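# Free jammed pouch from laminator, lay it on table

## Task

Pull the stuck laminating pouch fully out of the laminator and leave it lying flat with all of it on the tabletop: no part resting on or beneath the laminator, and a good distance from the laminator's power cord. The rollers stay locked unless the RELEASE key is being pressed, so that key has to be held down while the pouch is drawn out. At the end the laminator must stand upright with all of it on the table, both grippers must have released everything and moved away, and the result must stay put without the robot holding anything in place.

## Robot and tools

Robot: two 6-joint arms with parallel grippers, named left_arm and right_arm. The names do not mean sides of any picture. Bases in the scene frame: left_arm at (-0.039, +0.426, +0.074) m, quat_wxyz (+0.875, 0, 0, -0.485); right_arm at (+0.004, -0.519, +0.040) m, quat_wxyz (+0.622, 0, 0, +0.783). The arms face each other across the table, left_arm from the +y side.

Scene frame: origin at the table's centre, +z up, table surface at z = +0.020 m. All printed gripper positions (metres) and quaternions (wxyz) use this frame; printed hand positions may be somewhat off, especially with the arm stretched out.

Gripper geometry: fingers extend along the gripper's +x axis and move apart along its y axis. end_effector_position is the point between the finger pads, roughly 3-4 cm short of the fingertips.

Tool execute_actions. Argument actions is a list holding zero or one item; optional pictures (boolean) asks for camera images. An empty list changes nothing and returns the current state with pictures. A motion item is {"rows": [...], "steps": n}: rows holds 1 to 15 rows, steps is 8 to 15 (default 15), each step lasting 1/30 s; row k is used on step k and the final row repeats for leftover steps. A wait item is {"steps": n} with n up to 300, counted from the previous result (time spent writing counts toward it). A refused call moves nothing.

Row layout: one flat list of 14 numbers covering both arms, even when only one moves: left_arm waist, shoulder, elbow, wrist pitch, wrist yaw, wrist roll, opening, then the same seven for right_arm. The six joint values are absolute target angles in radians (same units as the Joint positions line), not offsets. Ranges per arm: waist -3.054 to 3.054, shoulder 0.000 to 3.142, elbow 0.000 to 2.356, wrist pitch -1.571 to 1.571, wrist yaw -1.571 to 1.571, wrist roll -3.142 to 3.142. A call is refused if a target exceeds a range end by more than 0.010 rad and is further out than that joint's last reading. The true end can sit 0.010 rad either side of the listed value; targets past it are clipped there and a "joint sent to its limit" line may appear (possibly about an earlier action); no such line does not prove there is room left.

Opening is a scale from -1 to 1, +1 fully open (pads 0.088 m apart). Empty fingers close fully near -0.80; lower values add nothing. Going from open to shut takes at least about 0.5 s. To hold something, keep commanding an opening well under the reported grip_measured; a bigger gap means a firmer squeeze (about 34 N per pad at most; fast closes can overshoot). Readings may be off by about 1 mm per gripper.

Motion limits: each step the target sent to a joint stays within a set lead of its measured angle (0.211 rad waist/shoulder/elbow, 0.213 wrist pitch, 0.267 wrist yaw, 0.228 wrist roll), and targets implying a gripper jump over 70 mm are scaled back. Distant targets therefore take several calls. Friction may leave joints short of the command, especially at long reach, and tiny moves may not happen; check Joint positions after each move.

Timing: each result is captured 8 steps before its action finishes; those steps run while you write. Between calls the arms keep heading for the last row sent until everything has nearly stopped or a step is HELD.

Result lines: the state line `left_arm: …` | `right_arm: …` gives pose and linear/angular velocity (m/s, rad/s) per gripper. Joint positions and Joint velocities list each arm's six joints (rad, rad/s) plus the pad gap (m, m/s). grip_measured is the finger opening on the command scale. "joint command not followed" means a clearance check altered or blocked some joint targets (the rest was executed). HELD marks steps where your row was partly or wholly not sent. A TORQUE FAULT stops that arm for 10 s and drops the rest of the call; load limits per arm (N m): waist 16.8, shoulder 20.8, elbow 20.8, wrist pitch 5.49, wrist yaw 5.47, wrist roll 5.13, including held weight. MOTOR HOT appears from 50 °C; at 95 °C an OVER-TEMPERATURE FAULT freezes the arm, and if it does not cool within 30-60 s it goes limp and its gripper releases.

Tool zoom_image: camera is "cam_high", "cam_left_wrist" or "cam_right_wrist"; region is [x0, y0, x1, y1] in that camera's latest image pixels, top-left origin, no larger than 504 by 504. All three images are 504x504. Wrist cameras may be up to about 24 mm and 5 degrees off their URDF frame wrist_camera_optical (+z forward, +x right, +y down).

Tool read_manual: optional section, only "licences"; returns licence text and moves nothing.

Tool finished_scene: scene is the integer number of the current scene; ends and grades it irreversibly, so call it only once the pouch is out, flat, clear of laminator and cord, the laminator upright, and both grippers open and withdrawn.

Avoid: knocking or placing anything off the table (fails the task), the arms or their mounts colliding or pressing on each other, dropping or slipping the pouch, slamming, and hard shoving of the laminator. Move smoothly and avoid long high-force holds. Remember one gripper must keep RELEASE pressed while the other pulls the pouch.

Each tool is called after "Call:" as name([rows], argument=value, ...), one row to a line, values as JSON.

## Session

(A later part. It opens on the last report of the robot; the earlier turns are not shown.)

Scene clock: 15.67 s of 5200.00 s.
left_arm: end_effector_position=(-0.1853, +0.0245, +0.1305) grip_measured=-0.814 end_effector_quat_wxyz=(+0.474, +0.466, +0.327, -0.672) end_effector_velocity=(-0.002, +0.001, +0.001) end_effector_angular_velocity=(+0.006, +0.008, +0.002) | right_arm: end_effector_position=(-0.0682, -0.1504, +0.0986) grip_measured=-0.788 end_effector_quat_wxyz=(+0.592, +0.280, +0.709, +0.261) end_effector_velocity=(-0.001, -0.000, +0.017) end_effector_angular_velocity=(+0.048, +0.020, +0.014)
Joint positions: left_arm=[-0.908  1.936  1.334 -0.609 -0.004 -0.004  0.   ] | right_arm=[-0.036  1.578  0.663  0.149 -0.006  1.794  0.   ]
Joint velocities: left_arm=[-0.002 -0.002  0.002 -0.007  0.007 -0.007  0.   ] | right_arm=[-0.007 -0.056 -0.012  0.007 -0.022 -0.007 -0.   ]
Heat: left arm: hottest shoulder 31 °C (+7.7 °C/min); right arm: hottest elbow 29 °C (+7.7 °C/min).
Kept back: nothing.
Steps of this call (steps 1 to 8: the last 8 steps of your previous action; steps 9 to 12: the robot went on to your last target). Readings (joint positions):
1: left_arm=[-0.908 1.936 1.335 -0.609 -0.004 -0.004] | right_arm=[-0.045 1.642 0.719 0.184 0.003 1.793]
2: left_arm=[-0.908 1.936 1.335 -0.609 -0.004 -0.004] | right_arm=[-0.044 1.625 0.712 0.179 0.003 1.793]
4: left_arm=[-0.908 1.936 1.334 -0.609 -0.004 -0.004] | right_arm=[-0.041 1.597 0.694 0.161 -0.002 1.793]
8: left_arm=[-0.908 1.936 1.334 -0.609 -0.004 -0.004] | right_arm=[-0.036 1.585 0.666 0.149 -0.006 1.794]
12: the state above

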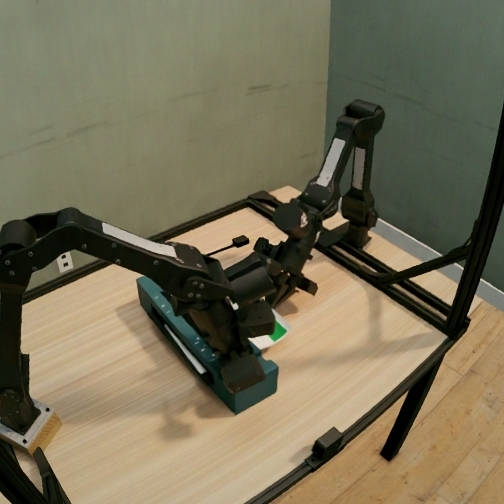

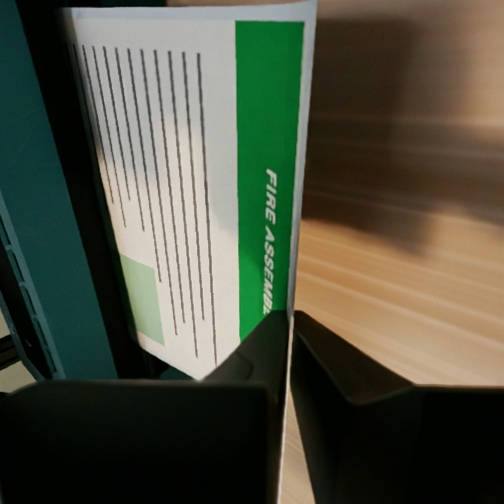

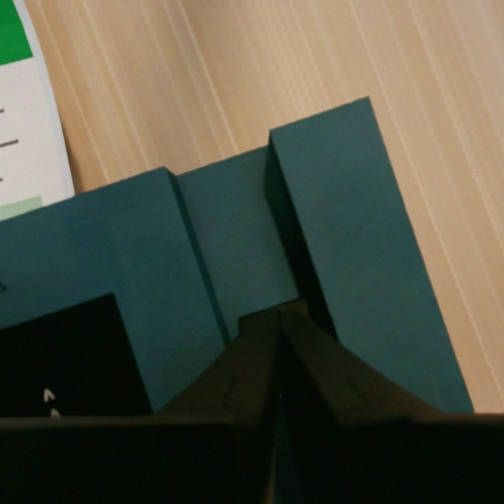

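Call:
execute_actions([
  {"rows":[[-0.905,1.96,1.31,-0.62,0,0,-0.85,-0.03,1.51,0.58,0.115,0,1.81,-1]],"steps":8},
])

Call:
execute_actions([
  {"rows":[[-0.905,1.96,1.31,-0.62,0,0,-0.85,-0.015,1.436,0.525,0.095,0,1.82,-1]],"steps":8},
])

Call:
execute_actions([
  {"rows":[[-0.905,1.96,1.31,-0.62,0,0,-0.85,-0.003,1.345,0.46,0.07,0,1.83,-1]],"steps":8},
])

Call:
execute_actions([
  {"rows":[[-0.905,1.96,1.31,-0.62,0,0,-0.85,0.01,1.247,0.398,0.04,0,1.83,-1]],"steps":8},
])

Call:
execute_actions([
  {"rows":[[-0.905,1.96,1.31,-0.62,0,0,-0.85,0.01,1.135,0.345,-0.015,0,1.83,-1]],"steps":8},
])

Call:
execute_actions([
  {"rows":[[-0.905,1.96,1.31,-0.62,0,0,-0.85,0.01,1.013,0.293,-0.08,0,1.83,-1]],"steps":8},
])

Call:
execute_actions([
  {"steps":14},
], pictures=true)

Scene clock: 16.40 s of 5200.00 s.
left_arm: end_effector_position=(-0.1853, +0.0245, +0.1305) grip_measured=-0.814 end_effector_quat_wxyz=(+0.474, +0.466, +0.327, -0.672) end_effector_velocity=(-0.001, -0.002, +0.002) end_effector_angular_velocity=(-0.013, +0.000, +0.007) | right_arm: end_effector_position=(-0.0684, -0.1506, +0.0996) grip_measured=-0.788 end_effector_quat_wxyz=(+0.591, +0.281, +0.709, +0.262) end_effector_velocity=(+0.000, -0.002, -0.001) end_effector_angular_velocity=(-0.007, -0.002, +0.008)
Joint positions: left_arm=[-0.908  1.936  1.334 -0.609 -0.004 -0.004  0.   ] | right_arm=[-0.036  1.574  0.662  0.149 -0.006  1.794  0.   ]
Joint velocities: left_arm=[-0.002 -0.002  0.002  0.007 -0.007 -0.007  0.   ] | right_arm=[-0.002 -0.002 -0.002 -0.007 -0.007 -0.007 -0.   ]
Heat: left arm: hottest shoulder 31 °C (+7.3 °C/min); right arm: hottest elbow 29 °C (+7.3 °C/min).
Kept back: the last 8 steps of this action.
Steps of this call (steps 1 to 22: the robot went on to your last target). Readings (joint positions):
1: left_arm=[-0.908 1.936 1.334 -0.609 -0.004 -0.004] | right_arm=[-0.036 1.576 0.663 0.149 -0.006 1.794]
2: left_arm=[-0.908 1.936 1.334 -0.609 -0.004 -0.004] | right_arm=[-0.036 1.576 0.662 0.149 -0.006 1.794]
4: left_arm=[-0.908 1.936 1.334 -0.609 -0.004 -0.004] | right_arm=[-0.036 1.575 0.662 0.149 -0.006 1.794]
8: left_arm=[-0.908 1.936 1.334 -0.609 -0.004 -0.004] | right_arm=[-0.036 1.574 0.662 0.149 -0.006 1.794]
22: the state above

Scene clock: 16.67 s of 5200.00 s.
left_arm: end_effector_position=(-0.1853, +0.0245, +0.1305) grip_measured=-0.814 end_effector_quat_wxyz=(+0.474, +0.466, +0.327, -0.672) end_effector_velocity=(+0.001, +0.002, -0.000) end_effector_angular_velocity=(+0.005, -0.007, +0.007) | right_arm: end_effector_position=(-0.0693, -0.1680, +0.0969) grip_measured=-0.789 end_effector_quat_wxyz=(+0.591, +0.273, +0.714, +0.257) end_effector_velocity=(-0.001, -0.060, -0.056) end_effector_angular_velocity=(-0.207, -0.000, +0.033)
Joint positions: left_arm=[-0.908  1.936  1.334 -0.609 -0.004 -0.004  0.   ] | right_arm=[-0.025  1.519  0.609  0.129 -0.008  1.803  0.   ]
Joint velocities: left_arm=[-0.002 -0.002 -0.002 -0.007 -0.007 -0.007  0.   ] | right_arm=[ 0.022 -0.032 -0.154 -0.081 -0.037  0.022 -0.001]
Heat: left arm: hottest shoulder 31 °C (+7.2 °C/min); right arm: hottest elbow 29 °C (+7.2 °C/min).
Kept back: the last 8 steps of this action.
Steps of this call (steps 1 to 8: the last 8 steps of your previous action). Readings (joint positions):
1: left_arm=[-0.908 1.936 1.334 -0.609 -0.004 -0.004] | right_arm=[-0.035 1.566 0.656 0.150 -0.006 1.795]
2: left_arm=[-0.908 1.936 1.334 -0.609 -0.004 -0.004] | right_arm=[-0.034 1.555 0.648 0.150 -0.005 1.796]
4: left_arm=[-0.908 1.936 1.334 -0.609 -0.004 -0.004] | right_arm=[-0.031 1.531 0.637 0.142 -0.005 1.797]
8: the state above

Scene clock: 16.93 s of 5200.00 s.
left_arm: end_effector_position=(-0.1853, +0.0245, +0.1305) grip_measured=-0.814 end_effector_quat_wxyz=(+0.473, +0.466, +0.327, -0.672) end_effector_velocity=(+0.006, +0.004, -0.001) end_effector_angular_velocity=(+0.014, -0.024, +0.017) | right_arm: end_effector_position=(-0.0697, -0.1849, +0.0980) grip_measured=-0.789 end_effector_quat_wxyz=(+0.589, +0.271, +0.717, +0.256) end_effector_velocity=(+0.000, -0.009, +0.013) end_effector_angular_velocity=(+0.031, +0.007, +0.013)
Joint positions: left_arm=[-0.908  1.936  1.334 -0.609 -0.004 -0.004  0.   ] | right_arm=[-0.013  1.449  0.555  0.11  -0.007  1.813  0.   ]
Joint velocities: left_arm=[ 0.002 -0.007 -0.007 -0.022 -0.022 -0.007  0.   ] | right_arm=[ 0.002 -0.085 -0.032 -0.022 -0.007 -0.007 -0.   ]
Heat: left arm: hottest shoulder 31 °C (+7.1 °C/min); right arm: hottest elbow 29 °C (+7.1 °C/min).
Kept back: the last 8 steps of this action.
Steps of this call (steps 1 to 8: the last 8 steps of your previous action). Readings (joint positions):
1: left_arm=[-0.908 1.936 1.334 -0.609 -0.004 -0.004] | right_arm=[-0.023 1.510 0.599 0.127 -0.008 1.805]
2: left_arm=[-0.908 1.936 1.334 -0.609 -0.004 -0.004] | right_arm=[-0.020 1.496 0.586 0.125 -0.008 1.808]
4: left_arm=[-0.908 1.936 1.334 -0.609 -0.004 -0.004] | right_arm=[-0.017 1.467 0.569 0.115 -0.007 1.810]
8: the state above

Scene clock: 17.20 s of 5200.00 s.
left_arm: end_effector_position=(-0.1853, +0.0245, +0.1305) grip_measured=-0.814 end_effector_quat_wxyz=(+0.473, +0.466, +0.327, -0.672) end_effector_velocity=(+0.004, +0.004, -0.001) end_effector_angular_velocity=(+0.019, -0.012, +0.012) | right_arm: end_effector_position=(-0.0696, -0.2080, +0.0955) grip_measured=-0.792 end_effector_quat_wxyz=(+0.589, +0.265, +0.721, +0.250) end_effector_velocity=(+0.035, -0.090, -0.101) end_effector_angular_velocity=(-0.309, -0.105, -0.074)
Joint positions: left_arm=[-0.908  1.936  1.334 -0.609 -0.004 -0.004  0.   ] | right_arm=[ 0.002  1.361  0.485  0.076 -0.006  1.826  0.   ]
Joint velocities: left_arm=[ 0.002 -0.002 -0.002 -0.022 -0.007 -0.007  0.   ] | right_arm=[-0.012 -0.032 -0.276 -0.081  0.066  0.022  0.   ]
Heat: left arm: hottest shoulder 31 °C (+7.0 °C/min); right arm: hottest elbow 29 °C (+7.0 °C/min).
Kept back: the last 8 steps of this action.
Steps of this call (steps 1 to 8: the last 8 steps of your previous action). Readings (joint positions):
1: left_arm=[-0.908 1.936 1.334 -0.609 -0.004 -0.004] | right_arm=[-0.012 1.435 0.547 0.111 -0.006 1.815]
2: left_arm=[-0.908 1.936 1.334 -0.609 -0.004 -0.004] | right_arm=[-0.009 1.416 0.537 0.111 -0.005 1.816]
4: left_arm=[-0.908 1.936 1.334 -0.609 -0.004 -0.004] | right_arm=[-0.006 1.380 0.522 0.100 -0.003 1.817]
8: the state above

Scene clock: 17.47 s of 5200.00 s.
left_arm: end_effector_position=(-0.1853, +0.0245, +0.1305) grip_measured=-0.814 end_effector_quat_wxyz=(+0.473, +0.466, +0.327, -0.672) end_effector_velocity=(+0.002, -0.000, -0.001) end_effector_angular_velocity=(-0.008, -0.016, +0.012) | right_arm: end_effector_position=(-0.0656, -0.2278, +0.0948) grip_measured=-0.792 end_effector_quat_wxyz=(+0.589, +0.265, +0.721, +0.251) end_effector_velocity=(+0.001, -0.020, +0.003) end_effector_angular_velocity=(+0.012, +0.003, +0.018)
Joint positions: left_arm=[-0.908  1.936  1.334 -0.609 -0.004 -0.004  0.   ] | right_arm=[ 0.006  1.266  0.417  0.049 -0.003  1.828  0.   ]
Joint velocities: left_arm=[-0.002 -0.002 -0.007  0.007 -0.022 -0.007  0.   ] | right_arm=[ 0.007 -0.115 -0.066 -0.037 -0.007 -0.007  0.   ]
Heat: left arm: hottest shoulder 31 °C (+6.9 °C/min); right arm: hottest elbow 29 °C (+6.9 °C/min).
Kept back: the last 8 steps of this action.
Steps of this call (steps 1 to 8: the last 8 steps of your previous action). Readings (joint positions):
1: left_arm=[-0.908 1.936 1.334 -0.609 -0.004 -0.004] | right_arm=[0.002 1.348 0.471 0.073 -0.005 1.826]
2: left_arm=[-0.908 1.936 1.334 -0.609 -0.004 -0.004] | right_arm=[0.002 1.328 0.454 0.064 -0.004 1.827]
4: left_arm=[-0.908 1.936 1.334 -0.609 -0.004 -0.004] | right_arm=[0.003 1.293 0.431 0.056 -0.004 1.828]
8: the state above

Scene clock: 17.73 s of 5200.00 s.
left_arm: end_effector_position=(-0.1853, +0.0245, +0.1305) grip_measured=-0.814 end_effector_quat_wxyz=(+0.473, +0.466, +0.327, -0.672) end_effector_velocity=(+0.002, +0.005, -0.001) end_effector_angular_velocity=(+0.026, +0.006, +0.020) | right_arm: end_effector_position=(-0.0617, -0.2461, +0.0972) grip_measured=-0.792 end_effector_quat_wxyz=(+0.588, +0.266, +0.721, +0.253) end_effector_velocity=(+0.004, -0.023, +0.001) end_effector_angular_velocity=(+0.002, +0.001, +0.013)
Joint positions: left_arm=[-0.908  1.936  1.334 -0.609 -0.004 -0.004  0.   ] | right_arm=[ 0.007  1.155  0.363 -0.002 -0.003  1.828  0.   ]
Joint velocities: left_arm=[ 0.002 -0.002 -0.002 -0.022  0.007 -0.022  0.   ] | right_arm=[ 0.002 -0.134 -0.066 -0.066 -0.007 -0.007 -0.   ]
Heat: left arm: hottest shoulder 31 °C (+6.8 °C/min); right arm: hottest elbow 29 °C (+6.8 °C/min).
Kept back: the last 8 steps of this action.
Steps of this call (steps 1 to 8: the last 8 steps of your previous action). Readings (joint positions):
1: left_arm=[-0.908 1.936 1.334 -0.609 -0.004 -0.004] | right_arm=[0.006 1.248 0.409 0.041 -0.003 1.828]
2: left_arm=[-0.908 1.936 1.334 -0.609 -0.004 -0.004] | right_arm=[0.006 1.223 0.398 0.026 -0.003 1.828]
4: left_arm=[-0.908 1.936 1.334 -0.609 -0.004 -0.004] | right_arm=[0.007 1.184 0.378 0.011 -0.003 1.828]
8: the state above

Scene clock: 18.20 s of 5200.00 s.
left_arm: end_effector_position=(-0.1853, +0.0245, +0.1305) grip_measured=-0.814 end_effector_quat_wxyz=(+0.473, +0.466, +0.327, -0.672) end_effector_velocity=(-0.001, +0.003, -0.000) end_effector_angular_velocity=(+0.010, +0.006, +0.002) | right_arm: end_effector_position=(-0.0568, -0.2664, +0.0986) grip_measured=-0.792 end_effector_quat_wxyz=(+0.587, +0.268, +0.720, +0.255) end_effector_velocity=(+0.001, -0.005, -0.000) end_effector_angular_velocity=(-0.002, -0.001, +0.008)
Joint positions: left_arm=[-0.908  1.936  1.334 -0.609 -0.004 -0.004  0.   ] | right_arm=[ 0.007  1.021  0.306 -0.073 -0.002  1.828  0.   ]
Joint velocities: left_arm=[-0.002 -0.002 -0.002 -0.007  0.007 -0.007  0.   ] | right_arm=[-0.002 -0.032 -0.012 -0.022 -0.007 -0.007 -0.   ]
Heat: left arm: hottest shoulder 31 °C (+6.6 °C/min); right arm: hottest elbow 29 °C (+6.6 °C/min).
Kept back: nothing.
Steps of this call (steps 1 to 8: the last 8 steps of your previous action; steps 9 to 14: the robot went on to your last target). Readings (joint positions):
1: left_arm=[-0.908 1.936 1.334 -0.609 -0.004 -0.004] | right_arm=[0.007 1.135 0.356 -0.013 -0.003 1.828]
2: left_arm=[-0.908 1.936 1.334 -0.609 -0.004 -0.004] | right_arm=[0.007 1.108 0.345 -0.030 -0.003 1.828]
4: left_arm=[-0.908 1.936 1.334 -0.609 -0.004 -0.004] | right_arm=[0.007 1.065 0.326 -0.049 -0.003 1.828]
8: left_arm=[-0.908 1.936 1.334 -0.609 -0.004 -0.004] | right_arm=[0.007 1.034 0.311 -0.066 -0.003 1.828]
14: the state above

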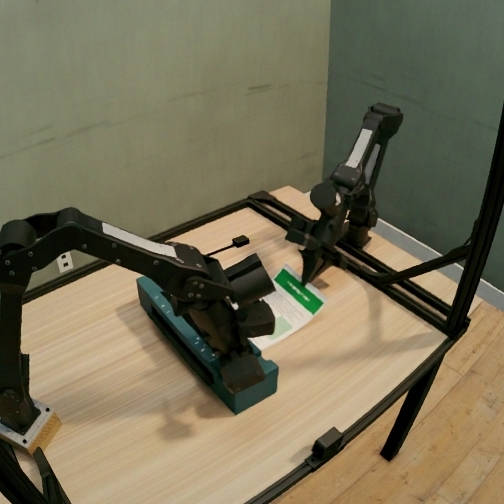

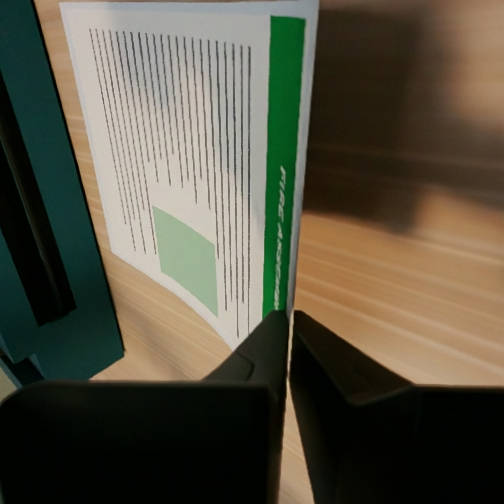

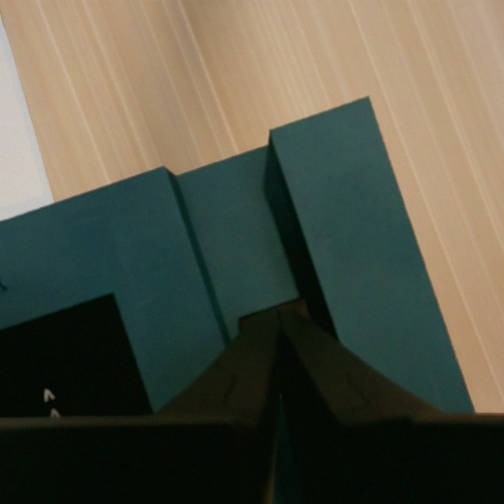

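Call:
execute_actions([
  {"rows":[[-0.905,1.8,1.36,-0.7,0,0,-0.85,0.06,0.9,0.255,-0.18,0,1.83,-1]],"steps":10},
])

Call:
execute_actions([
  {"rows":[[-0.8,1.3,1.0,-0.8,0,0,-0.5,0.12,0.8,0.22,-0.31,0,1.83,-1]]},
])

Call:
execute_actions([
  {"steps":16},
], pictures=true)

Scene clock: 18.70 s of 5200.00 s.
left_arm: end_effector_position=(-0.1834, +0.0298, +0.1392) grip_measured=-0.814 end_effector_quat_wxyz=(+0.472, +0.468, +0.328, -0.671) end_effector_velocity=(+0.054, +0.148, +0.158) end_effector_angular_velocity=(+0.294, -0.112, +0.007) | right_arm: end_effector_position=(-0.0587, -0.2745, +0.0981) grip_measured=-0.792 end_effector_quat_wxyz=(+0.587, +0.260, +0.722, +0.256) end_effector_velocity=(-0.044, -0.144, -0.011) end_effector_angular_velocity=(-0.090, -0.012, +0.305)
Joint positions: left_arm=[-0.908  1.909  1.336 -0.644 -0.004 -0.004  0.   ] | right_arm=[ 0.023  0.979  0.295 -0.113 -0.001  1.828  0.   ]
Joint velocities: left_arm=[-0.002 -0.559 -0.002 -0.872 -0.007 -0.007  0.   ] | right_arm=[ 0.305 -0.779 -0.261 -0.608 -0.007  0.007 -0.   ]
Heat: left arm: hottest shoulder 31 °C (+6.4 °C/min); right arm: hottest elbow 29 °C (+6.4 °C/min).
Steps of this call (steps 1 to 13: the robot went on to your last target; steps 14 to 15: the first 2 steps of this action). Readings (joint positions):
14: left_arm=[-0.908 1.924 1.335 -0.617 -0.004 -0.004] | right_arm=[0.013 1.002 0.302 -0.090 -0.001 1.828]
15: the state above

Scene clock: 19.20 s of 5200.00 s.
left_arm: end_effector_position=(-0.1231, +0.1051, +0.1802) grip_measured=-0.560 end_effector_quat_wxyz=(+0.498, +0.460, +0.357, -0.643) end_effector_velocity=(+0.127, +0.241, +0.115) end_effector_angular_velocity=(-0.245, +0.059, +0.192) | right_arm: end_effector_position=(-0.0674, -0.3124, +0.0857) grip_measured=-0.792 end_effector_quat_wxyz=(+0.592, +0.209, +0.734, +0.259) end_effector_velocity=(-0.006, -0.037, -0.014) end_effector_angular_velocity=(-0.076, -0.026, +0.086)
Joint positions: left_arm=[-0.813  1.552  1.094 -0.785  0.001 -0.003  0.012] | right_arm=[ 0.106  0.82   0.237 -0.281  0.001  1.829  0.   ]
Joint velocities: left_arm=[ 0.183 -1.287 -0.867 -0.168 -0.007 -0.007  0.023] | right_arm=[ 0.076 -0.149 -0.046 -0.183 -0.007 -0.007  0.   ]
Heat: left arm: hottest shoulder 31 °C (+6.2 °C/min); right arm: hottest elbow 29 °C (+6.2 °C/min).
Steps of this call (steps 1 to 8: the last 8 steps of your previous action; steps 9 to 15: the first 7 steps of this action). Readings (joint positions):
9: left_arm=[-0.904 1.798 1.329 -0.690 -0.001 -0.003] | right_arm=[0.061 0.896 0.267 -0.189 0.001 1.828]
10: left_arm=[-0.891 1.769 1.295 -0.717 0.000 -0.003] | right_arm=[0.075 0.873 0.261 -0.218 0.001 1.829]
12: left_arm=[-0.854 1.685 1.207 -0.755 0.000 -0.003] | right_arm=[0.094 0.840 0.248 -0.254 0.001 1.829]
15: the state above

Scene clock: 19.73 s of 5200.00 s.
left_arm: end_effector_position=(-0.1131, +0.1318, +0.2221) grip_measured=-0.501 end_effector_quat_wxyz=(+0.525, +0.412, +0.323, -0.671) end_effector_velocity=(+0.001, +0.004, +0.010) end_effector_angular_velocity=(-0.027, +0.024, +0.019) | right_arm: end_effector_position=(-0.0682, -0.3161, +0.0852) grip_measured=-0.791 end_effector_quat_wxyz=(+0.592, +0.203, +0.735, +0.260) end_effector_velocity=(-0.000, -0.004, -0.003) end_effector_angular_velocity=(-0.020, +0.004, +0.002)
Joint positions: left_arm=[-0.803  1.314  1.011 -0.799  0.001 -0.003  0.014] | right_arm=[ 0.116  0.802  0.234 -0.303  0.002  1.829  0.   ]
Joint velocities: left_arm=[ 0.002 -0.042 -0.002 -0.007  0.007 -0.022  0.   ] | right_arm=[ 0.002 -0.007 -0.002 -0.022 -0.007  0.007 -0.   ]
Heat: left arm: hottest shoulder 31 °C (+6.1 °C/min); right arm: hottest elbow 29 °C (+6.1 °C/min).
Kept back: nothing.
Steps of this call (steps 1 to 8: the last 8 steps of your previous action; steps 9 to 16: the robot went on to your last target). Readings (joint positions):
1: left_arm=[-0.810 1.510 1.070 -0.789 0.001 -0.003] | right_arm=[0.109 0.816 0.236 -0.286 0.001 1.829]
2: left_arm=[-0.808 1.467 1.054 -0.791 0.001 -0.003] | right_arm=[0.110 0.813 0.236 -0.290 0.002 1.829]
4: left_arm=[-0.808 1.397 1.038 -0.793 0.001 -0.003] | right_arm=[0.112 0.808 0.236 -0.295 0.002 1.829]
8: left_arm=[-0.806 1.331 1.028 -0.794 0.001 -0.003] | right_arm=[0.115 0.804 0.235 -0.300 0.002 1.829]
16: the state above

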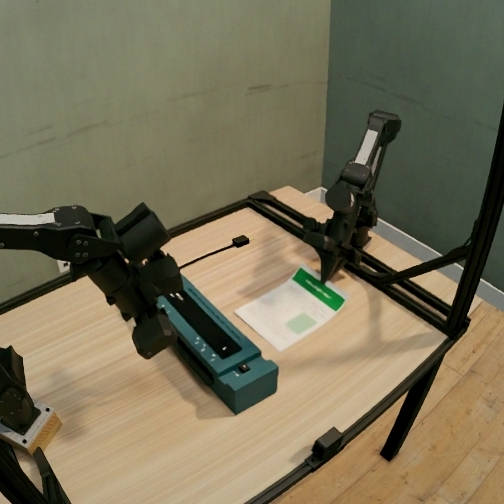

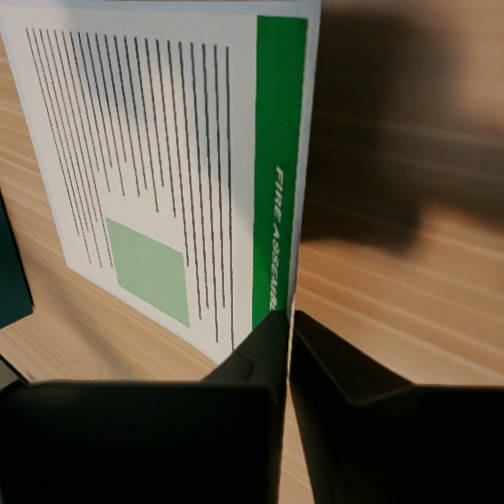

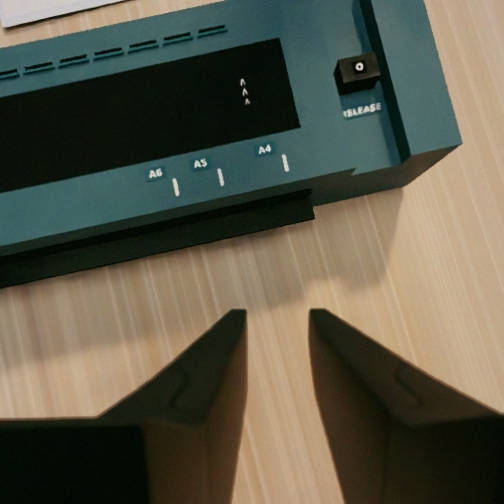

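Call:
execute_actions([
  {"rows":[[-0.8,1.3,1.0,-0.8,0,0,-0.5,0.12,0.8,0.22,-0.31,0,1.83,0.1]]},
])

Call:
execute_actions([
  {"rows":[[-0.8,1.3,1.0,-0.8,0,0,-0.5,0.12,0.68,0.26,-0.5,0,1.83,0.1]],"steps":10},
])

Call:
execute_actions([
  {"rows":[[-0.8,1.3,1.0,-0.8,0,0,-0.5,0.12,0.5,0.36,-0.76,0,1.83,0.1]]},
])

Call:
execute_actions([
  {"steps":12},
], pictures=true)

Scene clock: 20.53 s of 5200.00 s.
left_arm: end_effector_position=(-0.1129, +0.1321, +0.2231) grip_measured=-0.500 end_effector_quat_wxyz=(+0.525, +0.411, +0.322, -0.672) end_effector_velocity=(+0.001, +0.002, -0.001) end_effector_angular_velocity=(+0.006, -0.005, +0.007) | right_arm: end_effector_position=(-0.0678, -0.3179, +0.0829) grip_measured=-0.183 end_effector_quat_wxyz=(+0.594, +0.200, +0.735, +0.258) end_effector_velocity=(-0.003, -0.003, -0.001) end_effector_angular_velocity=(-0.011, +0.009, +0.022)
Joint positions: left_arm=[-0.803  1.309  1.01  -0.799  0.001 -0.003  0.014] | right_arm=[ 0.117  0.802  0.23  -0.307  0.002  1.829  0.03 ]
Joint velocities: left_arm=[-0.002 -0.002 -0.002 -0.007 -0.007 -0.007  0.   ] | right_arm=[ 0.002 -0.002 -0.002 -0.007 -0.022 -0.007  0.175]
Heat: left arm: hottest shoulder 31 °C (+5.8 °C/min); right arm: hottest elbow 29 °C (+5.8 °C/min).
Steps of this call (steps 1 to 15: the robot went on to your last target; steps 16 to 17: nothing new was sent; steps 18 to 24: the first 7 steps of this action). Readings (joint positions):
18: left_arm=[-0.803 1.309 1.010 -0.799 0.001 -0.003] | right_arm=[0.116 0.802 0.234 -0.304 0.001 1.829]
19: left_arm=[-0.803 1.309 1.010 -0.799 0.001 -0.003] | right_arm=[0.117 0.802 0.234 -0.305 0.001 1.829]
21: left_arm=[-0.803 1.309 1.010 -0.799 0.001 -0.003] | right_arm=[0.117 0.802 0.232 -0.307 0.002 1.829]
24: the state above

Scene clock: 20.87 s of 5200.00 s.
left_arm: end_effector_position=(-0.1129, +0.1321, +0.2231) grip_measured=-0.500 end_effector_quat_wxyz=(+0.525, +0.411, +0.322, -0.672) end_effector_velocity=(-0.001, +0.002, -0.001) end_effector_angular_velocity=(+0.008, +0.001, -0.012) | right_arm: end_effector_position=(-0.0648, -0.3261, +0.0824) grip_measured=+0.085 end_effector_quat_wxyz=(+0.600, +0.191, +0.736, +0.249) end_effector_velocity=(+0.041, -0.122, +0.010) end_effector_angular_velocity=(-0.236, -0.074, +0.006)
Joint positions: left_arm=[-0.803  1.309  1.01  -0.799  0.001 -0.003  0.014] | right_arm=[ 0.117  0.762  0.235 -0.381  0.002  1.829  0.043]
Joint velocities: left_arm=[-0.002 -0.002 -0.002 -0.007  0.007  0.007 -0.   ] | right_arm=[ 0.007 -0.789  0.012 -1.048 -0.007  0.007  0.006]
Heat: left arm: hottest shoulder 31 °C (+5.8 °C/min); right arm: hottest elbow 29 °C (+5.8 °C/min).
Steps of this call (steps 1 to 8: the last 8 steps of your previous action; steps 9 to 10: the first 2 steps of this action). Readings (joint positions):
9: left_arm=[-0.803 1.309 1.010 -0.799 0.001 -0.003] | right_arm=[0.117 0.786 0.233 -0.339 0.002 1.829]
10: the state above

Scene clock: 21.37 s of 5200.00 s.
left_arm: end_effector_position=(-0.1129, +0.1321, +0.2231) grip_measured=-0.500 end_effector_quat_wxyz=(+0.525, +0.411, +0.322, -0.672) end_effector_velocity=(+0.001, +0.002, +0.000) end_effector_angular_velocity=(+0.002, -0.004, +0.007) | right_arm: end_effector_position=(-0.0568, -0.3487, +0.1204) grip_measured=+0.099 end_effector_quat_wxyz=(+0.596, +0.196, +0.736, +0.254) end_effector_velocity=(+0.018, -0.051, +0.025) end_effector_angular_velocity=(-0.081, -0.028, +0.008)
Joint positions: left_arm=[-0.803  1.309  1.01  -0.799  0.001 -0.003  0.014] | right_arm=[ 0.117  0.53   0.342 -0.702  0.002  1.829  0.044]
Joint velocities: left_arm=[-0.002 -0.007 -0.002 -0.007 -0.007 -0.007 -0.   ] | right_arm=[-0.002 -0.256  0.12  -0.462 -0.007 -0.007  0.   ]
Heat: left arm: hottest shoulder 31 °C (+5.6 °C/min); right arm: hottest elbow 29 °C (+5.6 °C/min).
Steps of this call (steps 1 to 8: the last 8 steps of your previous action; steps 9 to 15: the first 7 steps of this action). Readings (joint positions):
9: left_arm=[-0.803 1.309 1.010 -0.799 0.001 -0.003] | right_arm=[0.117 0.666 0.263 -0.528 0.002 1.829]
10: left_arm=[-0.803 1.309 1.010 -0.799 0.001 -0.003] | right_arm=[0.117 0.629 0.277 -0.582 0.002 1.829]
12: left_arm=[-0.803 1.309 1.010 -0.799 0.001 -0.003] | right_arm=[0.117 0.571 0.311 -0.643 0.002 1.829]
15: the state above

Scene clock: 21.77 s of 5200.00 s.
left_arm: end_effector_position=(-0.1129, +0.1321, +0.2231) grip_measured=-0.500 end_effector_quat_wxyz=(+0.525, +0.411, +0.322, -0.672) end_effector_velocity=(+0.002, +0.005, -0.002) end_effector_angular_velocity=(+0.022, -0.002, +0.020) | right_arm: end_effector_position=(-0.0545, -0.3551, +0.1210) grip_measured=+0.100 end_effector_quat_wxyz=(+0.600, +0.191, +0.736, +0.249) end_effector_velocity=(+0.001, -0.006, -0.002) end_effector_angular_velocity=(-0.021, -0.006, +0.008)
Joint positions: left_arm=[-0.803  1.309  1.01  -0.799  0.001 -0.003  0.014] | right_arm=[ 0.117  0.504  0.351 -0.754  0.002  1.829  0.044]
Joint velocities: left_arm=[-0.002 -0.002 -0.002 -0.022 -0.007 -0.022 -0.   ] | right_arm=[-0.002 -0.012  0.002 -0.037 -0.007 -0.007 -0.   ]
Heat: left arm: hottest shoulder 31 °C (+5.5 °C/min); right arm: hottest elbow 29 °C (+5.5 °C/min).
Kept back: nothing.
Steps of this call (steps 1 to 8: the last 8 steps of your previous action; steps 9 to 12: the robot went on to your last target). Readings (joint positions):
1: left_arm=[-0.803 1.309 1.010 -0.799 0.001 -0.003] | right_arm=[0.117 0.524 0.344 -0.715 0.002 1.829]
2: left_arm=[-0.803 1.309 1.010 -0.799 0.001 -0.003] | right_arm=[0.117 0.519 0.345 -0.726 0.002 1.829]
4: left_arm=[-0.803 1.309 1.010 -0.799 0.001 -0.003] | right_arm=[0.117 0.513 0.345 -0.739 0.002 1.829]
8: left_arm=[-0.803 1.309 1.010 -0.799 0.001 -0.003] | right_arm=[0.117 0.507 0.349 -0.750 0.002 1.829]
12: the state above

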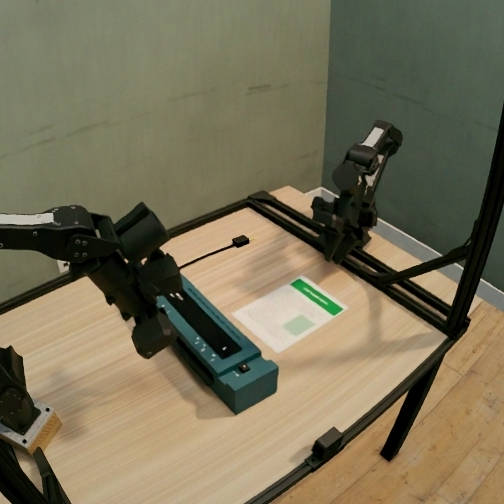

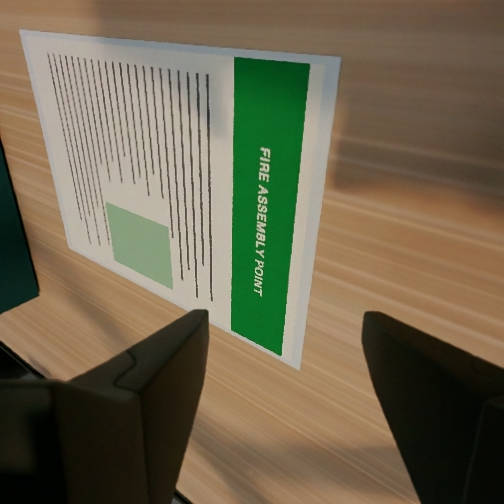

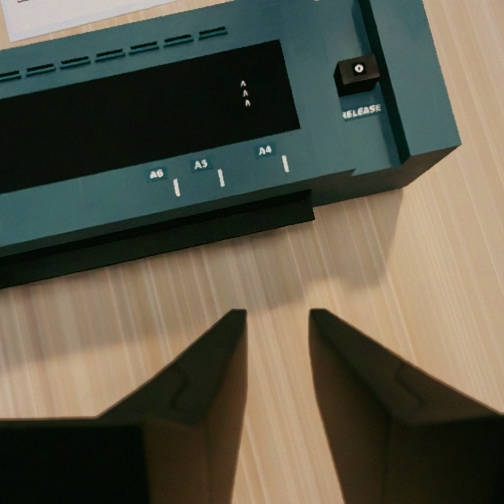

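A bit more clearance.

Call:
execute_actions([
  {"rows":[[-0.8,0.95,0.85,-0.8,0,0,-0.5,0.12,0.45,0.65,-0.9,0,1.83,0.1]]},
])

Call:
execute_actions([
  {"steps":12},
])

Call:
finished_scene(scene=1)

Scene clock: 22.37 s of 5200.00 s.
left_arm: end_effector_position=(-0.1032, +0.1708, +0.2479) grip_measured=-0.500 end_effector_quat_wxyz=(+0.547, +0.362, +0.285, -0.699) end_effector_velocity=(+0.014, +0.050, +0.199) end_effector_angular_velocity=(-0.873, +0.204, +0.011) | right_arm: end_effector_position=(-0.0566, -0.3492, +0.2084) grip_measured=+0.100 end_effector_quat_wxyz=(+0.559, +0.249, +0.730, +0.305) end_effector_velocity=(+0.003, -0.017, +0.222) end_effector_angular_velocity=(+0.450, +0.172, +0.019)
Joint positions: left_arm=[-0.803  1.038  0.883 -0.802  0.001 -0.003  0.014] | right_arm=[ 0.117  0.458  0.595 -0.863  0.002  1.829  0.044]
Joint velocities: left_arm=[-0.007 -0.857 -0.056  0.095 -0.022 -0.007  0.   ] | right_arm=[-0.002 -0.139  0.613 -0.271 -0.022 -0.007 -0.   ]
Heat: left arm: hottest shoulder 31 °C (+5.4 °C/min); right arm: hottest elbow 29 °C (+5.4 °C/min).
Steps of this call (steps 1 to 11: the robot went on to your last target; steps 12 to 18: the first 7 steps of this action). Readings (joint positions):
12: left_arm=[-0.803 1.283 0.988 -0.782 0.001 -0.003] | right_arm=[0.117 0.498 0.376 -0.795 0.002 1.829]
13: left_arm=[-0.803 1.245 0.957 -0.792 0.001 -0.003] | right_arm=[0.117 0.492 0.409 -0.829 0.002 1.829]
15: left_arm=[-0.803 1.150 0.906 -0.811 0.001 -0.003] | right_arm=[0.117 0.477 0.494 -0.842 0.002 1.829]
18: the state above

Scene clock: 22.77 s of 5200.00 s.
left_arm: end_effector_position=(-0.1011, +0.1793, +0.2583) grip_measured=-0.500 end_effector_quat_wxyz=(+0.555, +0.342, +0.269, -0.710) end_effector_velocity=(+0.002, +0.008, +0.004) end_effector_angular_velocity=(-0.010, +0.011, +0.019) | right_arm: end_effector_position=(-0.0556, -0.3519, +0.2215) grip_measured=+0.100 end_effector_quat_wxyz=(+0.554, +0.255, +0.729, +0.310) end_effector_velocity=(-0.002, -0.002, +0.004) end_effector_angular_velocity=(+0.000, +0.021, +0.009)
Joint positions: left_arm=[-0.803  0.96   0.861 -0.8    0.001 -0.003  0.014] | right_arm=[ 0.117  0.453  0.64  -0.895  0.002  1.829  0.044]
Joint velocities: left_arm=[-0.002 -0.042 -0.007 -0.022 -0.007 -0.022 -0.   ] | right_arm=[-0.002 -0.002  0.012 -0.007 -0.022  0.007 -0.   ]
Heat: left arm: hottest shoulder 31 °C (+5.3 °C/min); right arm: hottest elbow 30 °C (+7.9 °C/min).
Kept back: nothing.
Steps of this call (steps 1 to 8: the last 8 steps of your previous action; steps 9 to 12: the robot went on to your last target). Readings (joint positions):
1: left_arm=[-0.803 1.015 0.882 -0.800 0.001 -0.003] | right_arm=[0.117 0.454 0.611 -0.872 0.002 1.829]
2: left_arm=[-0.803 0.998 0.880 -0.799 0.001 -0.003] | right_arm=[0.117 0.453 0.619 -0.879 0.002 1.829]
4: left_arm=[-0.803 0.980 0.874 -0.799 0.001 -0.003] | right_arm=[0.117 0.453 0.625 -0.888 0.002 1.829]
8: left_arm=[-0.803 0.967 0.863 -0.800 0.001 -0.003] | right_arm=[0.117 0.453 0.634 -0.893 0.002 1.829]
12: the state above

The scene is finished: the task was done.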